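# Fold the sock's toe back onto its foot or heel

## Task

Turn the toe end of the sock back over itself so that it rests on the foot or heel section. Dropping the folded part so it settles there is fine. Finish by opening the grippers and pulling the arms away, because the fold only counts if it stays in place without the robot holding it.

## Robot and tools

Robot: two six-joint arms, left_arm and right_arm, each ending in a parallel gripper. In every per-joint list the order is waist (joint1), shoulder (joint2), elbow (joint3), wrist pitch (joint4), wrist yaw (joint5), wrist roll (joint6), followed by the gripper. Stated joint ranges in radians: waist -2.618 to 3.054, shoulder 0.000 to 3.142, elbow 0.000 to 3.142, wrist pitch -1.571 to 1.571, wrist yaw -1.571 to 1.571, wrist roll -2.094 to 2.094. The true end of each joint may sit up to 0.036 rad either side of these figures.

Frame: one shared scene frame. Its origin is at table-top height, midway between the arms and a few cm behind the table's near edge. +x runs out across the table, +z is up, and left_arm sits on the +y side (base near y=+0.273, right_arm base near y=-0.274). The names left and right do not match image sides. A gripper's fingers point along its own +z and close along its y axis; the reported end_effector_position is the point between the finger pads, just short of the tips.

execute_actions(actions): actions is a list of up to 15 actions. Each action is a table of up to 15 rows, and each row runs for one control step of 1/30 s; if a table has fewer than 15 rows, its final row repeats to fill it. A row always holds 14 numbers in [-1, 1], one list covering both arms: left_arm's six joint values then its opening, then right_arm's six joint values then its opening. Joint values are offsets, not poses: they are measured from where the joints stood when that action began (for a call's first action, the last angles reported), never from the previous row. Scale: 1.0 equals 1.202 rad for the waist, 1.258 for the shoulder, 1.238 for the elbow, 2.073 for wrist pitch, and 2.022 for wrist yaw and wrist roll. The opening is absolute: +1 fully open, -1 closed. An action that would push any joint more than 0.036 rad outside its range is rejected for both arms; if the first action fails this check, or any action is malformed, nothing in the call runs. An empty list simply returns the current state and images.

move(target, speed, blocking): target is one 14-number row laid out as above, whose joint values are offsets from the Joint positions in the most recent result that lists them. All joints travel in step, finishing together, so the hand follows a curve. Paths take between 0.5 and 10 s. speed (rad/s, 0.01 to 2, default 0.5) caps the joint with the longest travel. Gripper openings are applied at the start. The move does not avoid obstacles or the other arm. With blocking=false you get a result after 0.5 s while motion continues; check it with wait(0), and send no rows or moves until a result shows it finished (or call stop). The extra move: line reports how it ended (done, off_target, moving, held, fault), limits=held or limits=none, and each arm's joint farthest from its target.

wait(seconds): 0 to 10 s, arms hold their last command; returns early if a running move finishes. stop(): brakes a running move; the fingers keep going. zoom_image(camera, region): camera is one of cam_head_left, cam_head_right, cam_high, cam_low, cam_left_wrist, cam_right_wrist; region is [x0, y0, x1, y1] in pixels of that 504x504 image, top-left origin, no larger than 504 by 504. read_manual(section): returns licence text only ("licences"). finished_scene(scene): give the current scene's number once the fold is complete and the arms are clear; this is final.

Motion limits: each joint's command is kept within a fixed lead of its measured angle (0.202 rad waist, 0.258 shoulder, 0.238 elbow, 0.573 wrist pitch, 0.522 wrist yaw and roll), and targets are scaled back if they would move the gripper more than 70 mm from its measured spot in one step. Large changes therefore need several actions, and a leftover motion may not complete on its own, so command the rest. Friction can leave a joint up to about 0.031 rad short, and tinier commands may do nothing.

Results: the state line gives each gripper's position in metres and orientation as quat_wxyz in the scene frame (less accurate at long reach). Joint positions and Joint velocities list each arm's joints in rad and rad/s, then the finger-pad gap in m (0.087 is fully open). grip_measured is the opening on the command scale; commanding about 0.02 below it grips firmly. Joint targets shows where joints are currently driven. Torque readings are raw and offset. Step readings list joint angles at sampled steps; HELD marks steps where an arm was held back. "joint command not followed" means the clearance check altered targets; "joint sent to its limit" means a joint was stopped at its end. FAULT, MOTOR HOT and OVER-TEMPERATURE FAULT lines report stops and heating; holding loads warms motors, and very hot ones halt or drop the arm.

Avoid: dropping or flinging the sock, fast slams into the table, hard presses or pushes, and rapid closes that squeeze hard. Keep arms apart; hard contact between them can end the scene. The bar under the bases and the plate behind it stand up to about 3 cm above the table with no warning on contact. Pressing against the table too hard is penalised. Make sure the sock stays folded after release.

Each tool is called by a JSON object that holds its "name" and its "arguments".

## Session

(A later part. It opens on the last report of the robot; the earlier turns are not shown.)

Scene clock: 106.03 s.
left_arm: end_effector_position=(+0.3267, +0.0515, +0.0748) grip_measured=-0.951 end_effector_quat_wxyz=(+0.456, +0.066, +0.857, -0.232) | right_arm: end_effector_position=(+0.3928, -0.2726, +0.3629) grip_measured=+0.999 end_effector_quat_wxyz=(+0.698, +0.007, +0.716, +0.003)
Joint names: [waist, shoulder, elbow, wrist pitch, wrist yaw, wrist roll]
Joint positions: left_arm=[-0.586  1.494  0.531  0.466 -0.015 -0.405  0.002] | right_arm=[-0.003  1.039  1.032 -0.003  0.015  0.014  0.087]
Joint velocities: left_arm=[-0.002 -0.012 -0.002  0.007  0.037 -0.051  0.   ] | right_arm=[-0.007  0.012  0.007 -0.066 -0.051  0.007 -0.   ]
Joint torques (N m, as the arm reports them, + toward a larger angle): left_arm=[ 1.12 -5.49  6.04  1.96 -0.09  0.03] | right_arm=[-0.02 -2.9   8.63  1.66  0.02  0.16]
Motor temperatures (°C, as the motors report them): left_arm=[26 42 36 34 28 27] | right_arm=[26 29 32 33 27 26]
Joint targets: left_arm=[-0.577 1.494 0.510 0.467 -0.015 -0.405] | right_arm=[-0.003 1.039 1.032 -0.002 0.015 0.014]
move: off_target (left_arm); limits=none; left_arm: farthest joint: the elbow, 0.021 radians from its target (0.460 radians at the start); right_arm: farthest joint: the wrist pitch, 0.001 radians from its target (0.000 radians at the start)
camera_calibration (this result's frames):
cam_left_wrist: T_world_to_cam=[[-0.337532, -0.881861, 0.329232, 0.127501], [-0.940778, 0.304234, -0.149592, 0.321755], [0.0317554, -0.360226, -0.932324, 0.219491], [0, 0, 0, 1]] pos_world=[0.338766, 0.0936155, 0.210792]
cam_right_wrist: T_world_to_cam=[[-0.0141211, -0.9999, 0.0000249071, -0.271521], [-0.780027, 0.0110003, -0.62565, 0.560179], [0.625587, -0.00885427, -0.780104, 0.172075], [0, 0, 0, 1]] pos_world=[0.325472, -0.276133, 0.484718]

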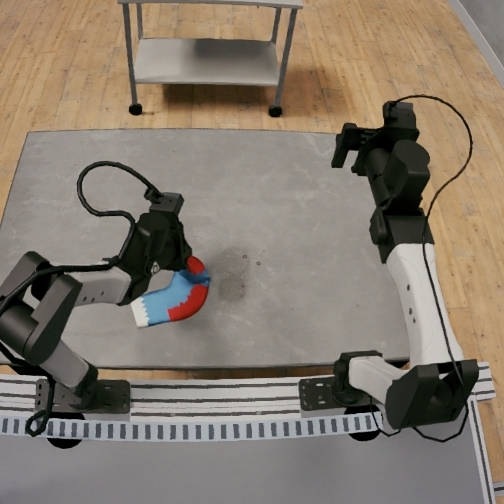

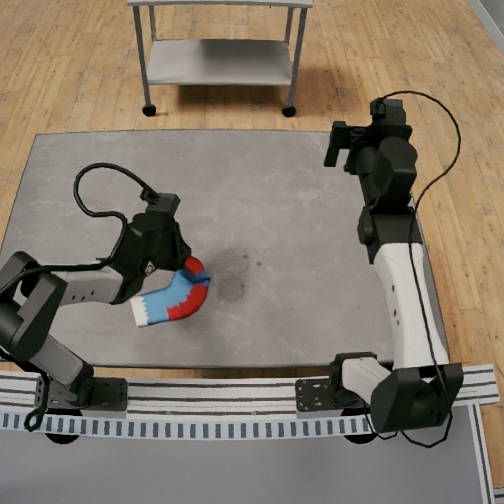

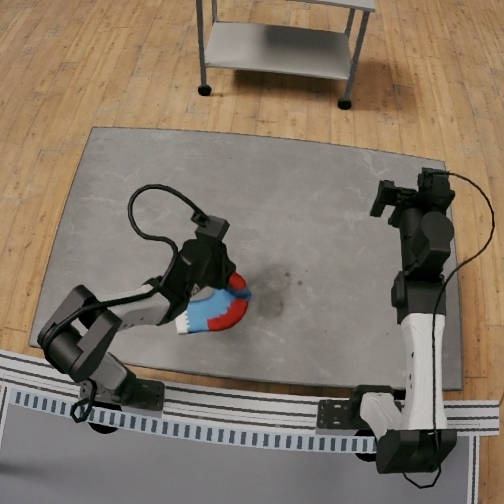

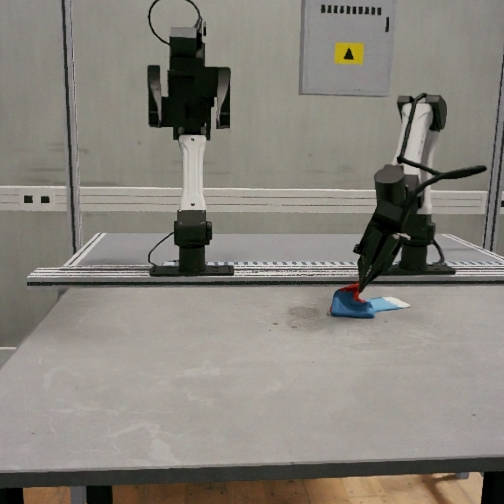

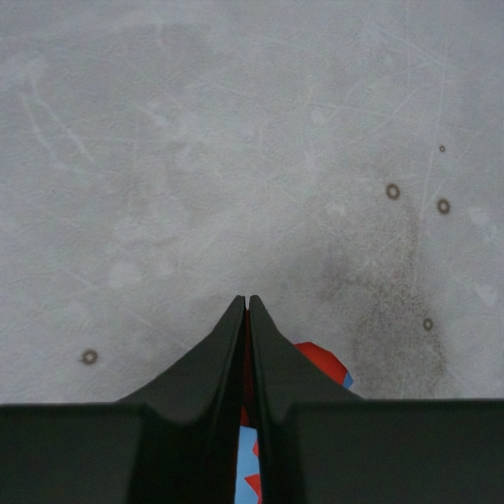

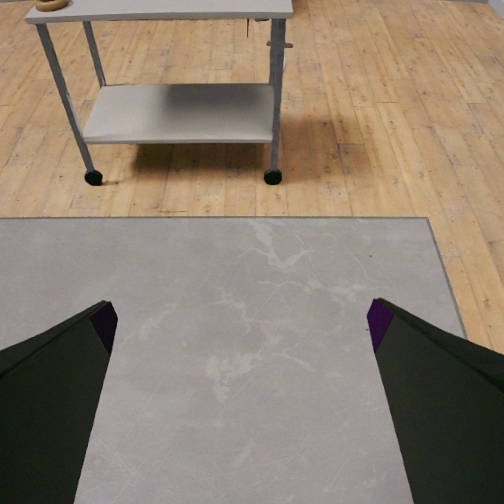

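{"name": "move", "arguments": {"target": [-0.19,-0.275,-0.25,-0.028,0,0.3,-1,0,0,0,0,0,0,1], "speed": 0.4}}

{"name": "zoom_image", "arguments": {"camera": "cam_low", "region": [280,200,460,360]}}

{"name": "zoom_image", "arguments": {"camera": "cam_head_right", "region": [100,200,260,360]}}

Scene clock: 116.30 s.
left_arm: end_effector_position=(+0.2339, +0.0585, +0.0630) grip_measured=-0.951 end_effector_quat_wxyz=(+0.497, +0.399, +0.757, -0.144) | right_arm: end_effector_position=(+0.3927, -0.2726, +0.3625) grip_measured=+0.999 end_effector_quat_wxyz=(+0.697, +0.007, +0.717, +0.003)
Joint names: [waist, shoulder, elbow, wrist pitch, wrist yaw, wrist roll]
Joint positions: left_arm=[-0.805  1.162  0.243  0.436 -0.015  0.194  0.002] | right_arm=[-0.003  1.039  1.032 -0.005  0.015  0.014  0.087]
Joint velocities: left_arm=[ 0.007  0.002 -0.012  0.022 -0.007 -0.022  0.001] | right_arm=[-0.002 -0.012 -0.017 -0.022 -0.022 -0.022  0.001]
Joint torques (N m, as the arm reports them, + toward a larger angle): left_arm=[-0.52 -3.86  6.1   1.64 -0.08  0.07] | right_arm=[-0.01 -2.9   8.63  1.66  0.02  0.16]
Motor temperatures (°C, as the motors report them): left_arm=[26 40 35 35 28 27] | right_arm=[26 29 32 33 27 26]
Joint targets: left_arm=[-0.815 1.149 0.221 0.407 -0.015 0.202] | right_arm=[-0.003 1.039 1.032 -0.003 0.015 0.014]
move: off_target (left_arm); limits=none; left_arm: farthest joint: the wrist pitch, 0.028 radians from its target (0.058 radians at the start); right_arm: farthest joint: the wrist pitch, 0.002 radians from its target (0.000 radians at the start)
camera_calibration (this result's frames):
cam_left_wrist: T_world_to_cam=[[-0.753933, -0.629358, -0.188395, 0.221496], [-0.601482, 0.776614, -0.187324, 0.125949], [0.264204, -0.027913, -0.964063, 0.142155], [0, 0, 0, 1]] pos_world=[0.205191, 0.045554, 0.202368]
cam_right_wrist: T_world_to_cam=[[-0.0141188, -0.9999, 0.0000609626, -0.271536], [-0.78098, 0.0109895, -0.624459, 0.559824], [0.624396, -0.00886421, -0.781058, 0.172636], [0, 0, 0, 1]] pos_world=[0.325585, -0.276131, 0.484442]

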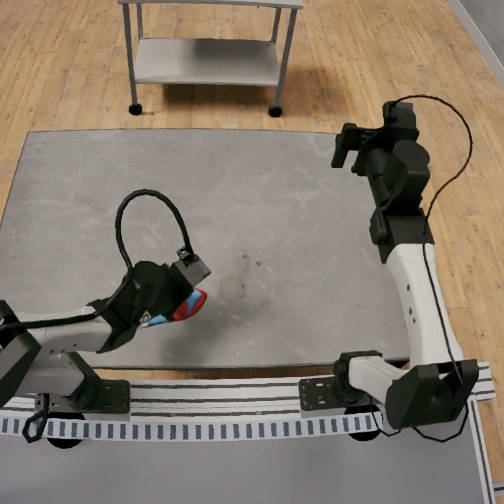

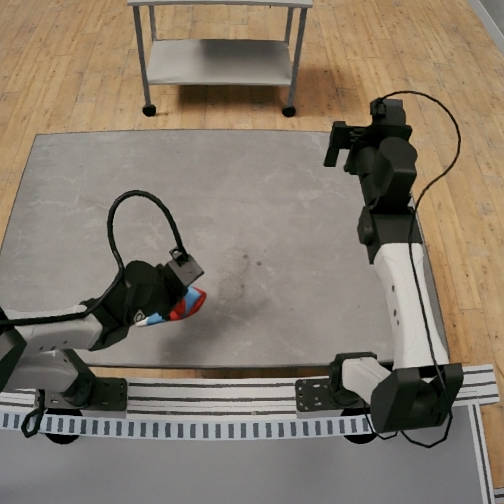

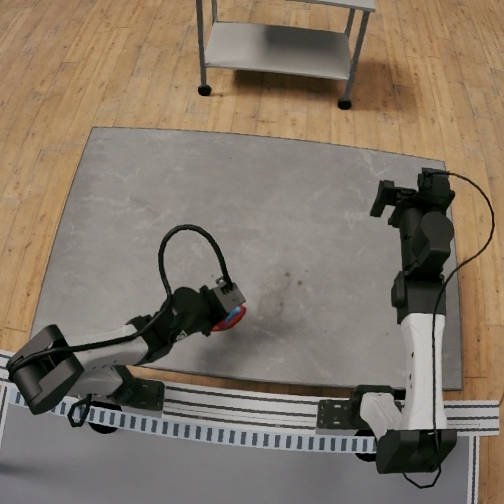

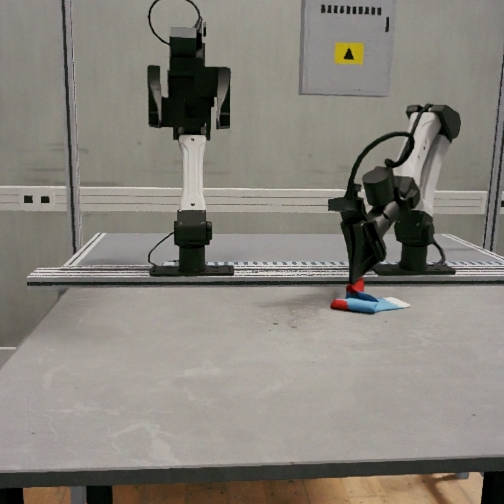

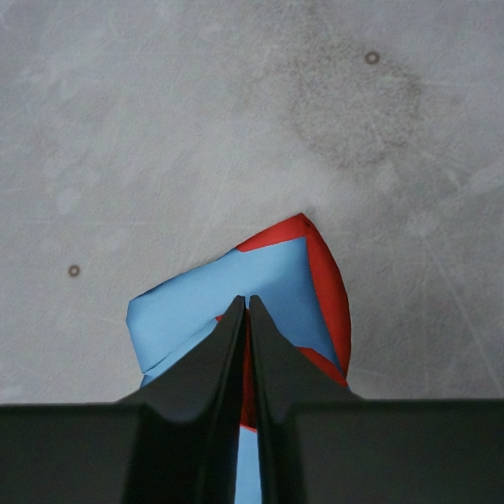

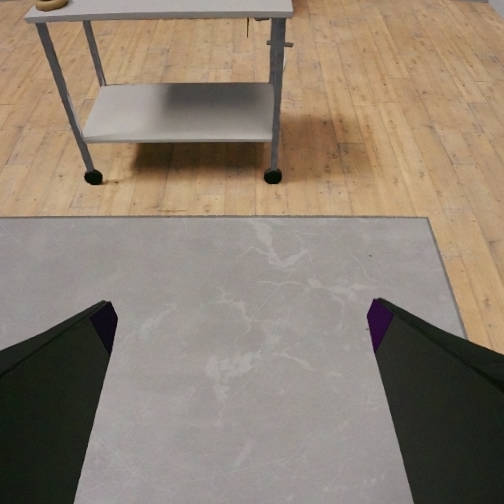

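Region (280, 200, 460, 360) of cam_low's 504x504 image, scaled by 2.800, with more detail than that image has.

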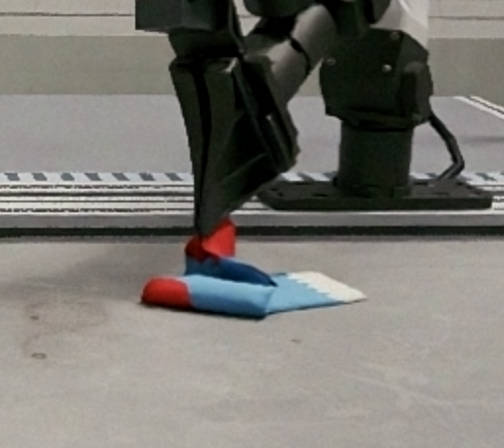

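Region (100, 200, 260, 360) of cam_head_right's 504x504 image, scaled by 3.150, with more detail than that image has.

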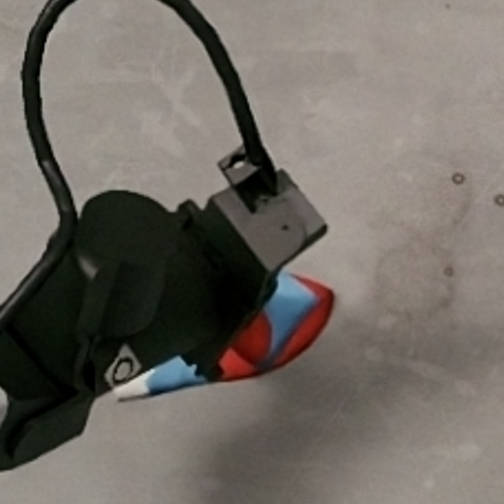

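{"name": "move", "arguments": {"target": [0.03,0.232,0.064,0.123,0,0.155,-1,0,0,0,0,0,0,1], "speed": 0.3}}

{"name": "zoom_image", "arguments": {"camera": "cam_low", "region": [280,200,460,360]}}

Scene clock: 125.60 s.
left_arm: end_effector_position=(+0.2773, +0.0451, +0.0590) grip_measured=-0.952 end_effector_quat_wxyz=(+0.534, +0.493, +0.684, -0.063) | right_arm: end_effector_position=(+0.3926, -0.2726, +0.3622) grip_measured=+0.999 end_effector_quat_wxyz=(+0.697, +0.007, +0.717, +0.003)
Joint names: [waist, shoulder, elbow, wrist pitch, wrist yaw, wrist roll]
Joint positions: left_arm=[-0.779  1.435  0.309  0.689 -0.015  0.498  0.002] | right_arm=[-0.003  1.039  1.032 -0.006  0.015  0.014  0.087]
Joint velocities: left_arm=[ 0.022 -0.007  0.002 -0.007 -0.037 -0.037  0.   ] | right_arm=[ 0.007 -0.017  0.002  0.007  0.081  0.007 -0.001]
Joint torques (N m, as the arm reports them, + toward a larger angle): left_arm=[ 1.04 -2.76  8.62  1.99 -0.07  0.04] | right_arm=[ 0.   -2.91  8.63  1.66  0.02  0.16]
Motor temperatures (°C, as the motors report them): left_arm=[26 38 35 36 28 27] | right_arm=[26 29 33 34 27 26]
Joint targets: left_arm=[-0.769 1.454 0.323 0.691 -0.015 0.507] | right_arm=[-0.003 1.039 1.032 -0.005 0.015 0.014]
move: done; limits=none; left_arm: farthest joint: the shoulder, 0.019 radians from its target (0.292 radians at the start); right_arm: farthest joint: the wrist pitch, 0.001 radians from its target (0.000 radians at the start)
camera_calibration (this result's frames):
cam_left_wrist: T_world_to_cam=[[-0.745067, -0.493847, -0.448319, 0.251773], [-0.472084, 0.865282, -0.168592, 0.120774], [0.471181, 0.0860323, -0.877831, 0.0587601], [0, 0, 0, 1]] pos_world=[0.216916, 0.0147781, 0.184817]
cam_right_wrist: T_world_to_cam=[[-0.014117, -0.9999, 0.000088002, -0.271548], [-0.781694, 0.0109814, -0.623565, 0.559557], [0.623502, -0.00887168, -0.781772, 0.173056], [0, 0, 0, 1]] pos_world=[0.325669, -0.27613, 0.484235]

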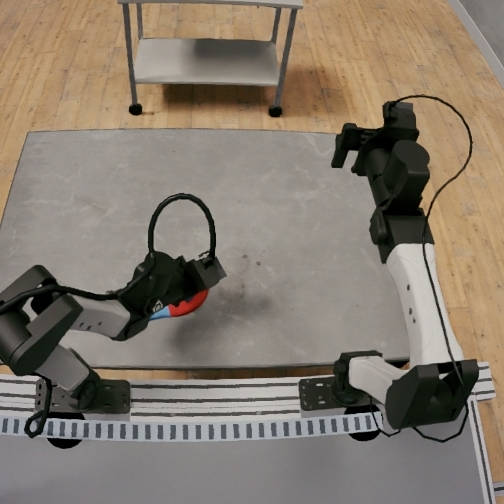

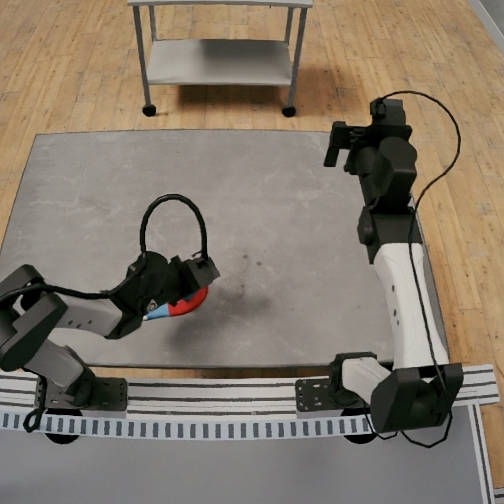

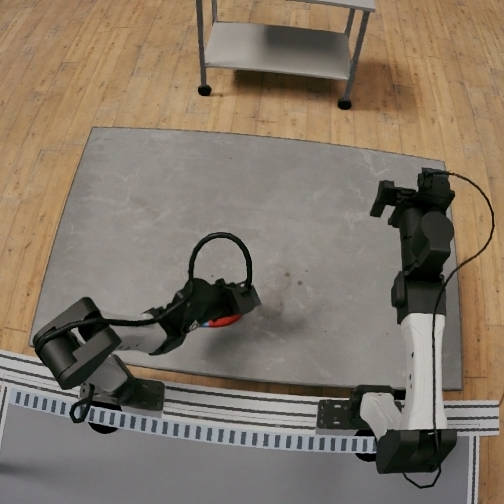

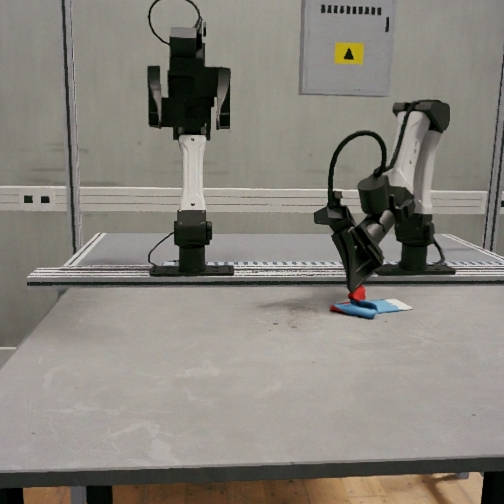

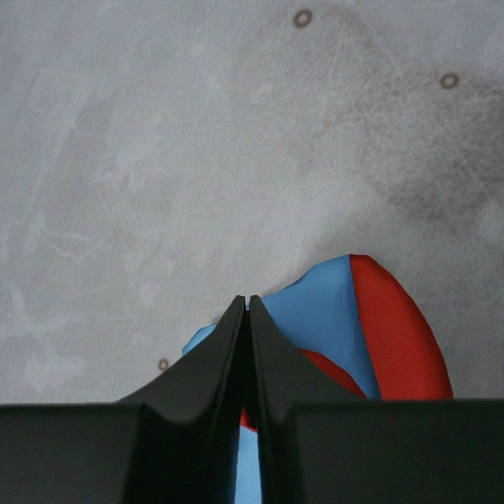

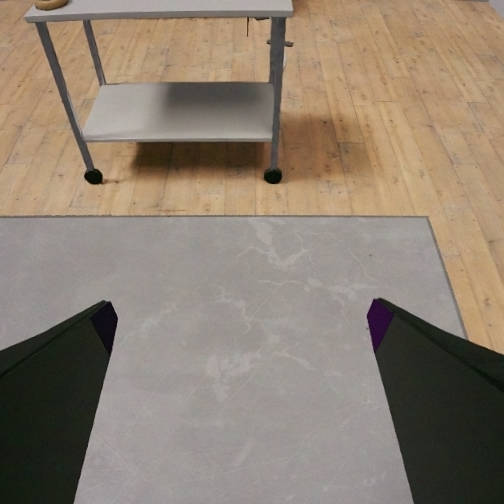

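Region (280, 200, 460, 360) of cam_low's 504x504 image, scaled by 2.800, with more detail than that image has.

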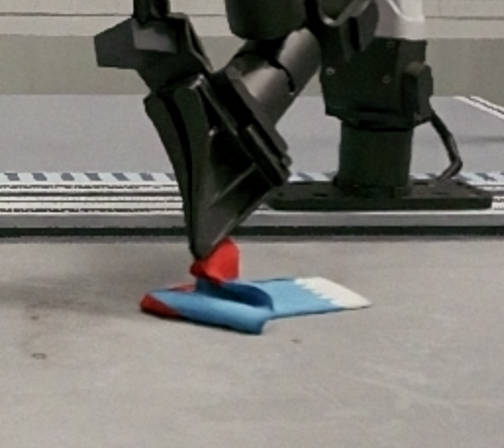

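{"name": "move", "arguments": {"target": [-0.058,-0.058,-0.06,-0.015,0,0,-1,0,0,0,0,0,0,1], "speed": 0.15}}

{"name": "move", "arguments": {"target": [0,0,0,0,0,0,0,0,0,0,0,0,0,1]}}

{"name": "zoom_image", "arguments": {"camera": "cam_low", "region": [280,200,460,360]}}

Scene clock: 138.47 s.
left_arm: end_effector_position=(+0.2539, +0.0388, +0.0587) grip_measured=-0.952 end_effector_quat_wxyz=(+0.534, +0.513, +0.668, -0.079) | right_arm: end_effector_position=(+0.3926, -0.2726, +0.3619) grip_measured=+0.999 end_effector_quat_wxyz=(+0.696, +0.007, +0.718, +0.003)
Joint names: [waist, shoulder, elbow, wrist pitch, wrist yaw, wrist roll]
Joint positions: left_arm=[-0.84   1.375  0.256  0.687 -0.015  0.498  0.002] | right_arm=[-0.003  1.039  1.032 -0.007  0.015  0.014  0.087]
Joint velocities: left_arm=[-0.007 -0.002 -0.007  0.037 -0.022 -0.051 -0.001] | right_arm=[ 0.012  0.012  0.012 -0.037  0.007  0.022 -0.001]
Joint torques (N m, as the arm reports them, + toward a larger angle): left_arm=[-0.38 -5.11  5.32  1.7  -0.08 -0.03] | right_arm=[-0.01 -2.91  8.62  1.66  0.02  0.16]
Motor temperatures (°C, as the motors report them): left_arm=[26 36 36 38 28 27] | right_arm=[26 29 33 34 27 26]
Joint targets: left_arm=[-0.849 1.362 0.235 0.658 -0.015 0.498] | right_arm=[-0.003 1.039 1.032 -0.006 0.015 0.014]
move: off_target (left_arm); limits=none; left_arm: farthest joint: the wrist pitch, 0.029 radians from its target (0.032 radians at the start); right_arm: farthest joint: the wrist pitch, 0.001 radians from its target (0.000 radians at the start)
camera_calibration (this result's frames):
cam_left_wrist: T_world_to_cam=[[-0.77196, -0.449006, -0.449969, 0.236259], [-0.417775, 0.891881, -0.173243, 0.1005], [0.479106, 0.054249, -0.876079, 0.0691878], [0, 0, 0, 1]] pos_world=[0.19122, 0.0126943, 0.184334]
cam_right_wrist: T_world_to_cam=[[-0.0141153, -0.9999, 0.000115039, -0.271559], [-0.782408, 0.0109734, -0.62267, 0.55929], [0.622607, -0.00887917, -0.782485, 0.173477], [0, 0, 0, 1]] pos_world=[0.325752, -0.276129, 0.484027]

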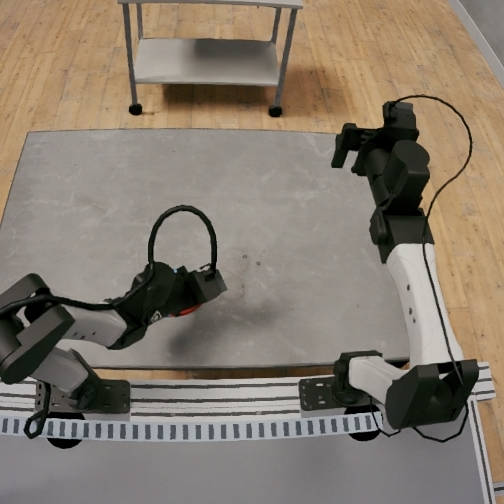

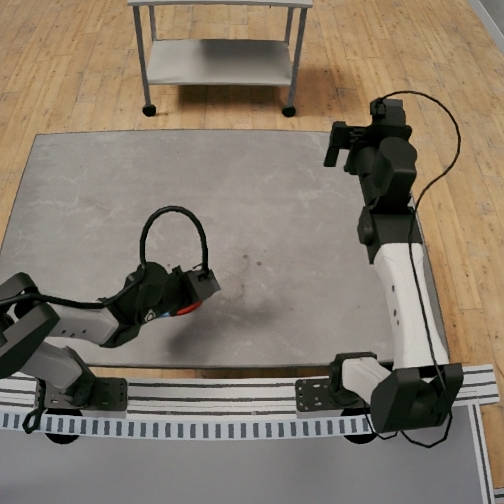

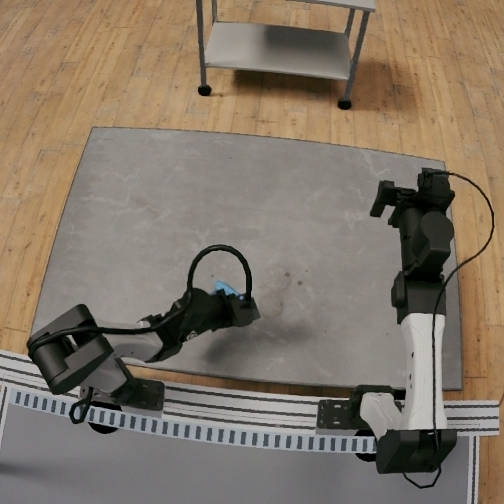

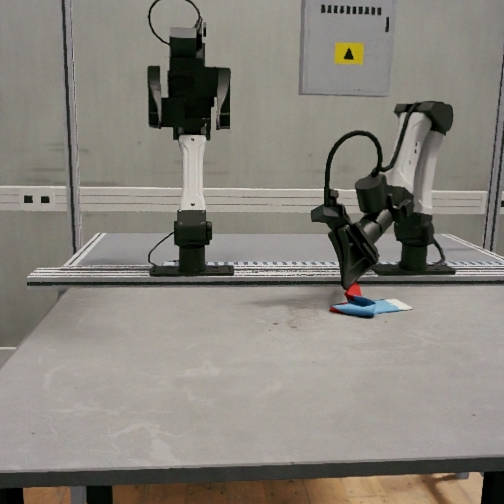

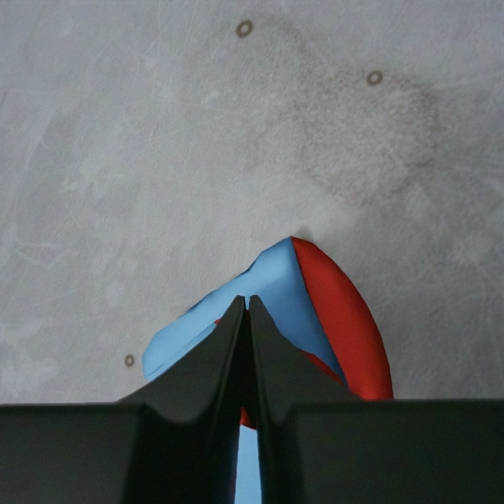

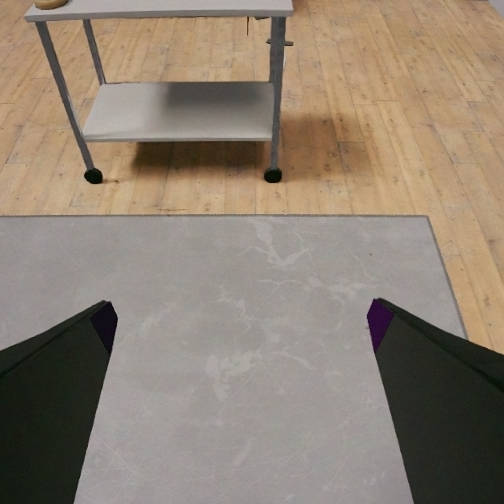

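Scene clock: 138.97 s.
left_arm: end_effector_position=(+0.2539, +0.0388, +0.0587) grip_measured=+0.000 end_effector_quat_wxyz=(+0.534, +0.513, +0.668, -0.079) | right_arm: end_effector_position=(+0.3925, -0.2726, +0.3616) grip_measured=+0.999 end_effector_quat_wxyz=(+0.696, +0.007, +0.718, +0.003)
Joint names: [waist, shoulder, elbow, wrist pitch, wrist yaw, wrist roll]
Joint positions: left_arm=[-0.84   1.375  0.256  0.687 -0.015  0.498  0.044] | right_arm=[-0.003  1.039  1.032 -0.008  0.015  0.014  0.087]
Joint velocities: left_arm=[-0.012 -0.007  0.012  0.022  0.007  0.007  0.   ] | right_arm=[ 0.002 -0.017 -0.027  0.051  0.022 -0.037  0.   ]
Joint torques (N m, as the arm reports them, + toward a larger angle): left_arm=[ 0.23 -3.96  7.24  1.91 -0.1  -0.04] | right_arm=[ 0.   -2.91  8.63  1.66  0.02  0.16]
Motor temperatures (°C, as the motors report them): left_arm=[26 36 36 38 28 27] | right_arm=[26 29 33 34 27 26]
Joint targets: left_arm=[-0.840 1.375 0.256 0.687 -0.015 0.498] | right_arm=[-0.003 1.039 1.032 -0.007 0.015 0.014]
move: done; limits=none; left_arm: farthest joint: the waist, 0.000 radians from its target (0.000 radians at the start); right_arm: farthest joint: the wrist pitch, 0.001 radians from its target (0.000 radians at the start)
camera_calibration (this result's frames):
cam_left_wrist: T_world_to_cam=[[-0.77196, -0.449006, -0.449969, 0.236259], [-0.417775, 0.891881, -0.173243, 0.1005], [0.479106, 0.054249, -0.876079, 0.0691878], [0, 0, 0, 1]] pos_world=[0.19122, 0.0126943, 0.184334]
cam_right_wrist: T_world_to_cam=[[-0.0141135, -0.9999, 0.000142075, -0.27157], [-0.78312, 0.0109653, -0.621774, 0.559023], [0.621711, -0.00888666, -0.783196, 0.173897], [0, 0, 0, 1]] pos_world=[0.325836, -0.276128, 0.48382]

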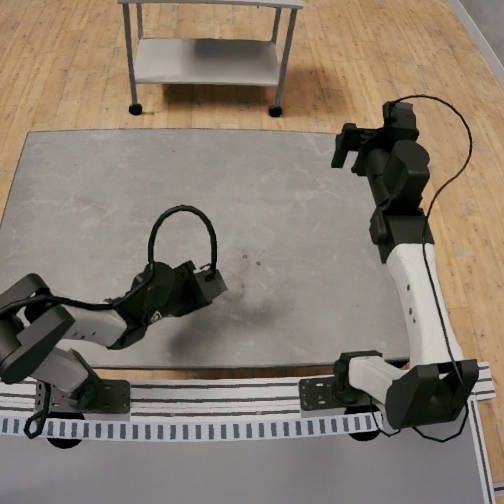

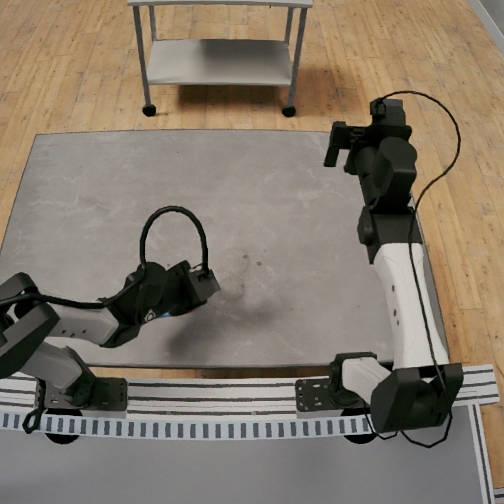

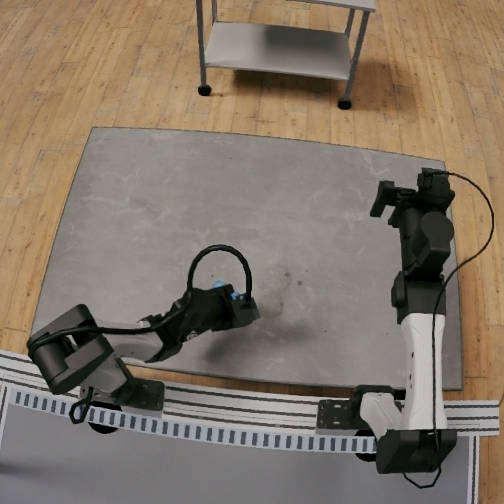

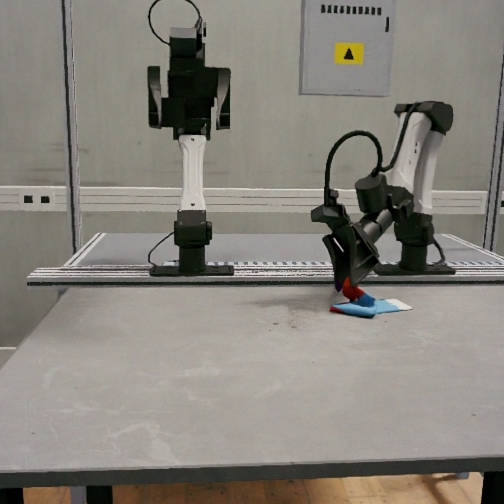

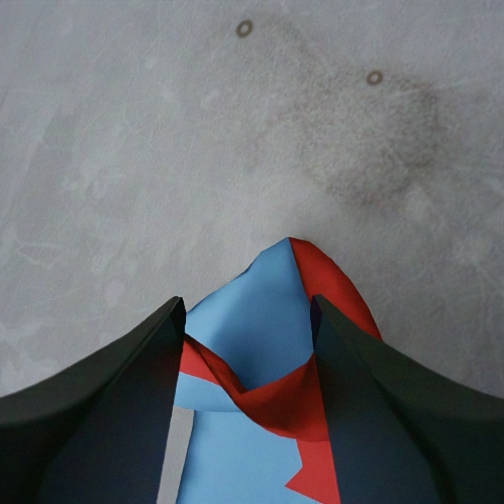

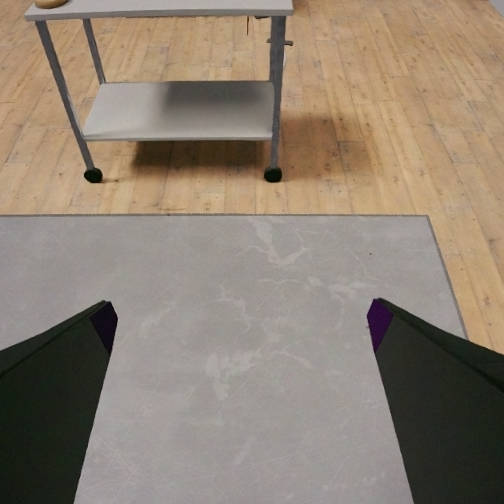

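Region (280, 200, 460, 360) of cam_low's 504x504 image, scaled by 2.800, with more detail than that image has.

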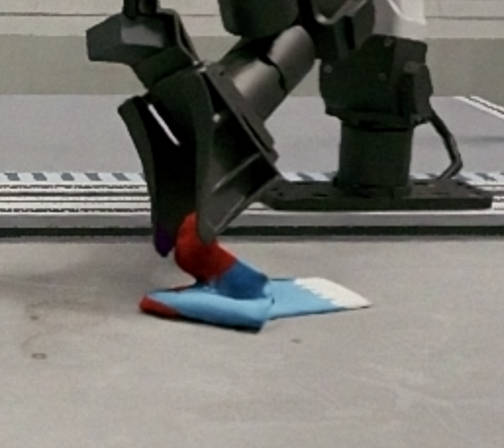

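The toe is still standing between the fingers. I'm retreating back and up so it lies down toward the heel.

{"name": "move", "arguments": {"target": [-0.06,-0.3,-0.06,-0.15,0,0,0.5,0,0,0,0,0,0,1], "speed": 0.4}}

Scene clock: 144.20 s.
left_arm: end_effector_position=(+0.2179, +0.0491, +0.0888) grip_measured=+0.500 end_effector_quat_wxyz=(+0.543, +0.528, +0.645, -0.098) | right_arm: end_effector_position=(+0.3925, -0.2726, +0.3613) grip_measured=+0.999 end_effector_quat_wxyz=(+0.695, +0.007, +0.719, +0.003)
Joint names: [waist, shoulder, elbow, wrist pitch, wrist yaw, wrist roll]
Joint positions: left_arm=[-0.902  1.01   0.205  0.405 -0.015  0.498  0.066] | right_arm=[-0.003  1.039  1.032 -0.01   0.015  0.014  0.087]
Joint velocities: left_arm=[ 0.012 -0.012 -0.002 -0.007 -0.037  0.007 -0.   ] | right_arm=[ 0.007 -0.007 -0.017  0.007 -0.022  0.066  0.   ]
Joint torques (N m, as the arm reports them, + toward a larger angle): left_arm=[-0.52 -3.06  6.74  1.67 -0.09 -0.02] | right_arm=[ 0.   -2.92  8.63  1.66  0.02  0.16]
Motor temperatures (°C, as the motors report them): left_arm=[26 35 36 38 28 27] | right_arm=[26 29 33 34 27 26]
Joint targets: left_arm=[-0.912 0.997 0.182 0.376 -0.015 0.498] | right_arm=[-0.003 1.039 1.032 -0.008 0.015 0.014]
move: off_target (left_arm); limits=none; left_arm: farthest joint: the wrist pitch, 0.028 radians from its target (0.311 radians at the start); right_arm: farthest joint: the wrist pitch, 0.002 radians from its target (0.000 radians at the start)
camera_calibration (this result's frames):
cam_left_wrist: T_world_to_cam=[[-0.789806, -0.410428, -0.455802, 0.229095], [-0.357513, 0.911885, -0.201617, 0.06995], [0.498389, 0.00371706, -0.866946, 0.109755], [0, 0, 0, 1]] pos_world=[0.151248, 0.0298327, 0.213677]
cam_right_wrist: T_world_to_cam=[[-0.014111, -0.9999, 0.000178118, -0.271586], [-0.784067, 0.0109545, -0.620579, 0.558665], [0.620515, -0.00889666, -0.784144, 0.174456], [0, 0, 0, 1]] pos_world=[0.325946, -0.276126, 0.483543]

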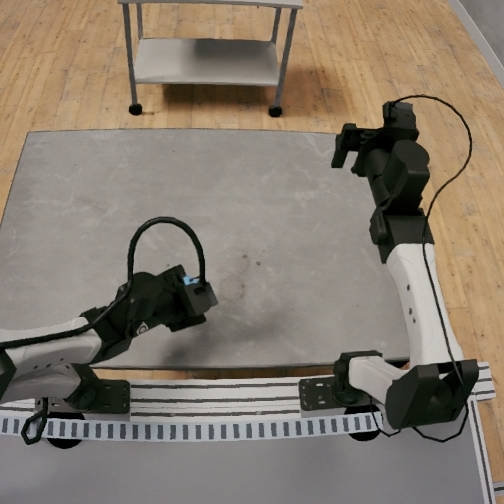

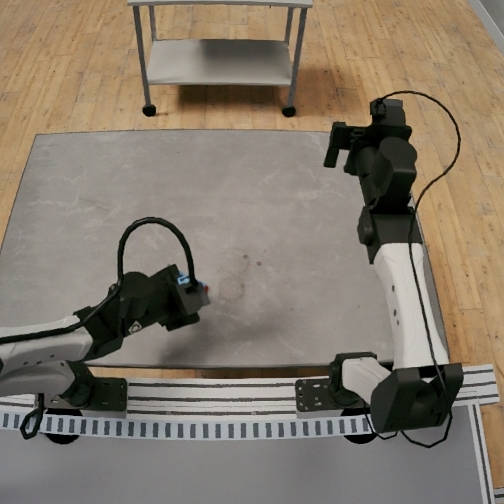

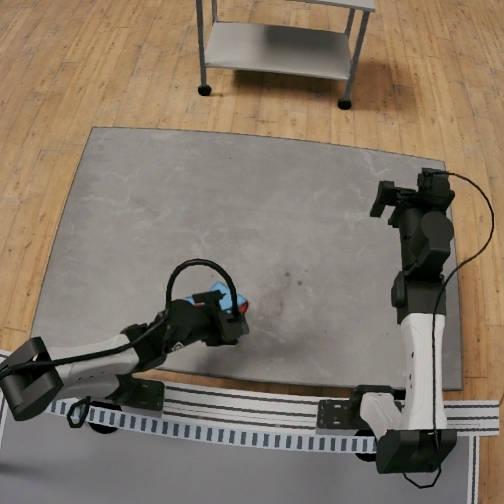

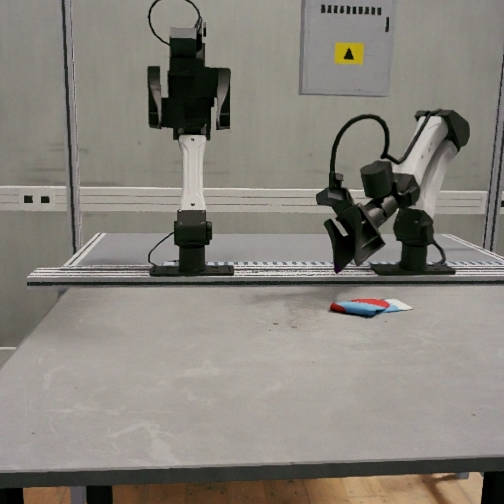

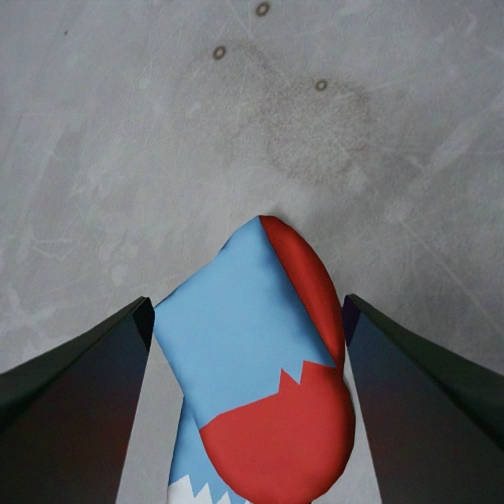

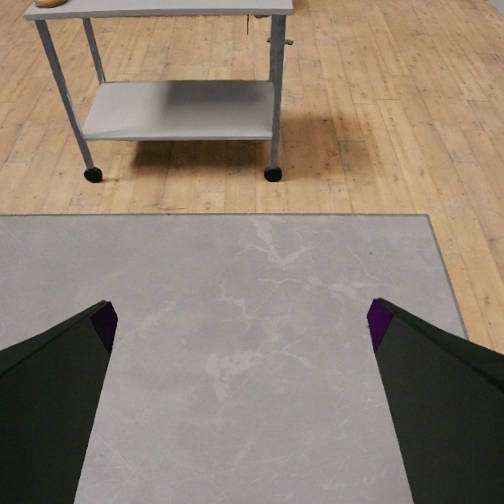

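{"name": "move", "arguments": {"target": [0.75,-0.1,0.4,-0.2,0,-0.246,1,0,0,0,0,0,0,1], "speed": 1}}

{"name": "zoom_image", "arguments": {"camera": "cam_high", "region": [150,250,270,370]}}

Scene clock: 150.73 s.
left_arm: end_effector_position=(+0.3491, +0.2791, +0.2617) grip_measured=+1.000 end_effector_quat_wxyz=(+0.641, -0.006, +0.768, +0.013) | right_arm: end_effector_position=(+0.3924, -0.2726, +0.3610) grip_measured=+0.999 end_effector_quat_wxyz=(+0.695, +0.007, +0.719, +0.003)
Joint names: [waist, shoulder, elbow, wrist pitch, wrist yaw, wrist roll]
Joint positions: left_arm=[-0.009  0.894  0.694  0.019 -0.016  0.008  0.087] | right_arm=[-0.003  1.039  1.032 -0.011  0.015  0.014  0.087]
Joint velocities: left_arm=[ 0.007 -0.002 -0.002  0.022  0.007 -0.022  0.   ] | right_arm=[-0.007  0.012  0.002 -0.007 -0.051 -0.022 -0.   ]
Joint torques (N m, as the arm reports them, + toward a larger angle): left_arm=[ 1.23 -2.58 10.48  1.74 -0.06 -0.05] | right_arm=[ 0.   -2.91  8.64  1.66  0.02  0.16]
Motor temperatures (°C, as the motors report them): left_arm=[26 35 36 38 28 27] | right_arm=[26 29 33 34 27 26]
Joint targets: left_arm=[-0.000 0.885 0.700 -0.010 -0.015 0.001] | right_arm=[-0.003 1.039 1.032 -0.010 0.015 0.014]
move: off_target (left_arm); limits=none; left_arm: farthest joint: the wrist pitch, 0.029 radians from its target (0.414 radians at the start); right_arm: farthest joint: the wrist pitch, 0.001 radians from its target (0.000 radians at the start)
camera_calibration (this result's frames):
cam_left_wrist: T_world_to_cam=[[0.0169892, -0.999547, -0.0248573, 0.276025], [-0.874616, -0.00280926, -0.484809, 0.451842], [0.484519, 0.0299771, -0.874267, 0.192846], [0, 0, 0, 1]] pos_world=[0.297061, 0.271388, 0.394517]
cam_right_wrist: T_world_to_cam=[[-0.0141091, -0.9999, 0.000205149, -0.271597], [-0.784777, 0.0109465, -0.619681, 0.558397], [0.619617, -0.00890417, -0.784853, 0.174875], [0, 0, 0, 1]] pos_world=[0.326029, -0.276125, 0.483335]

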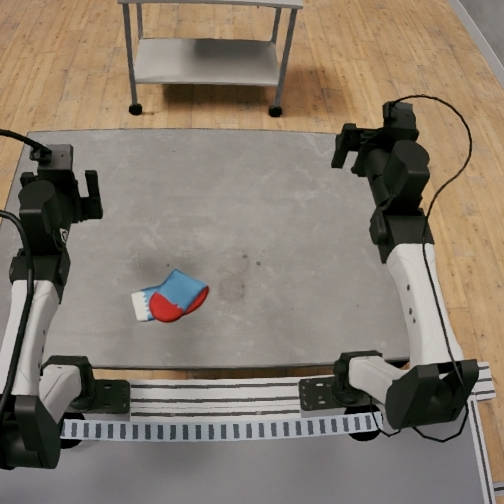

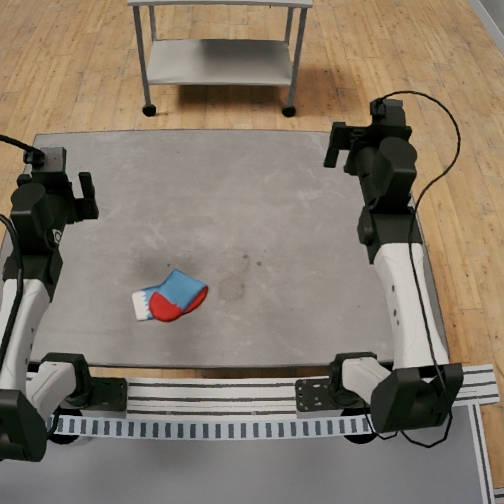

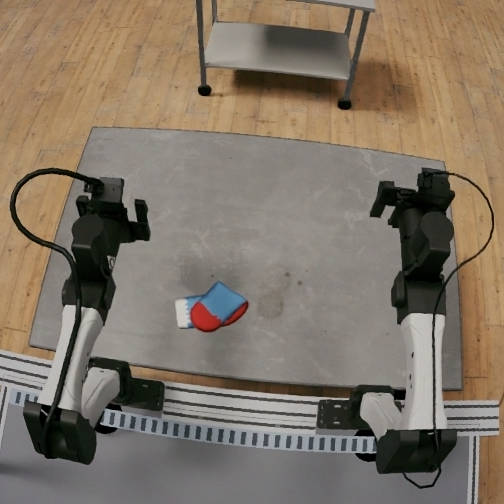

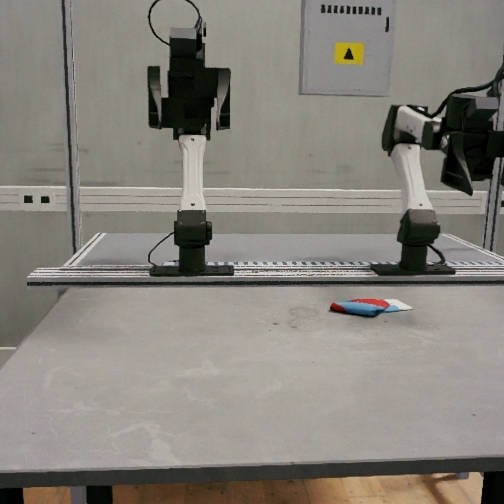

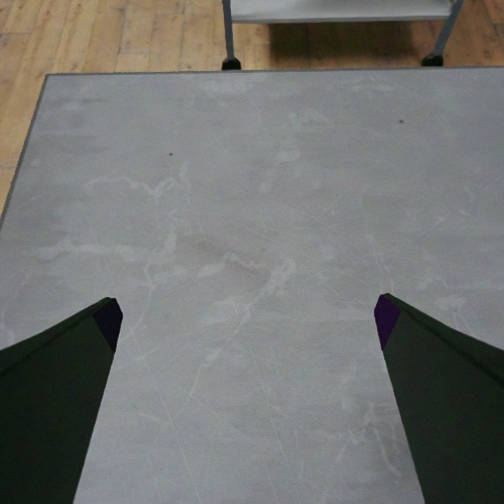

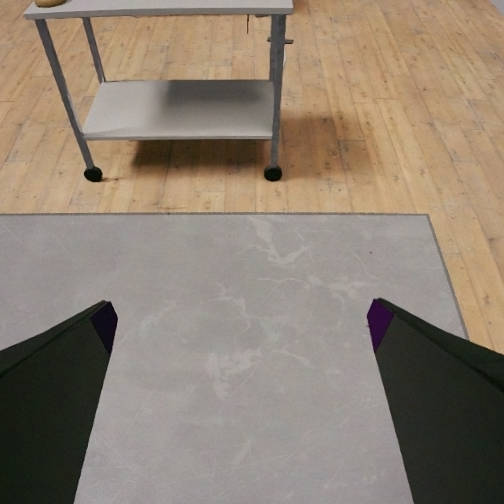

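Region (150, 250, 270, 370) of cam_high's 504x504 image, scaled by 4.200, with more detail than that image has.

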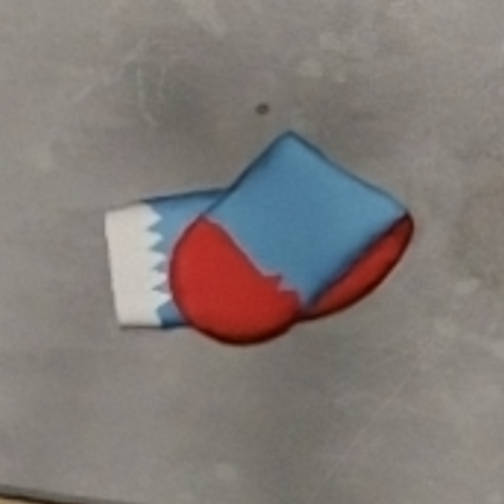

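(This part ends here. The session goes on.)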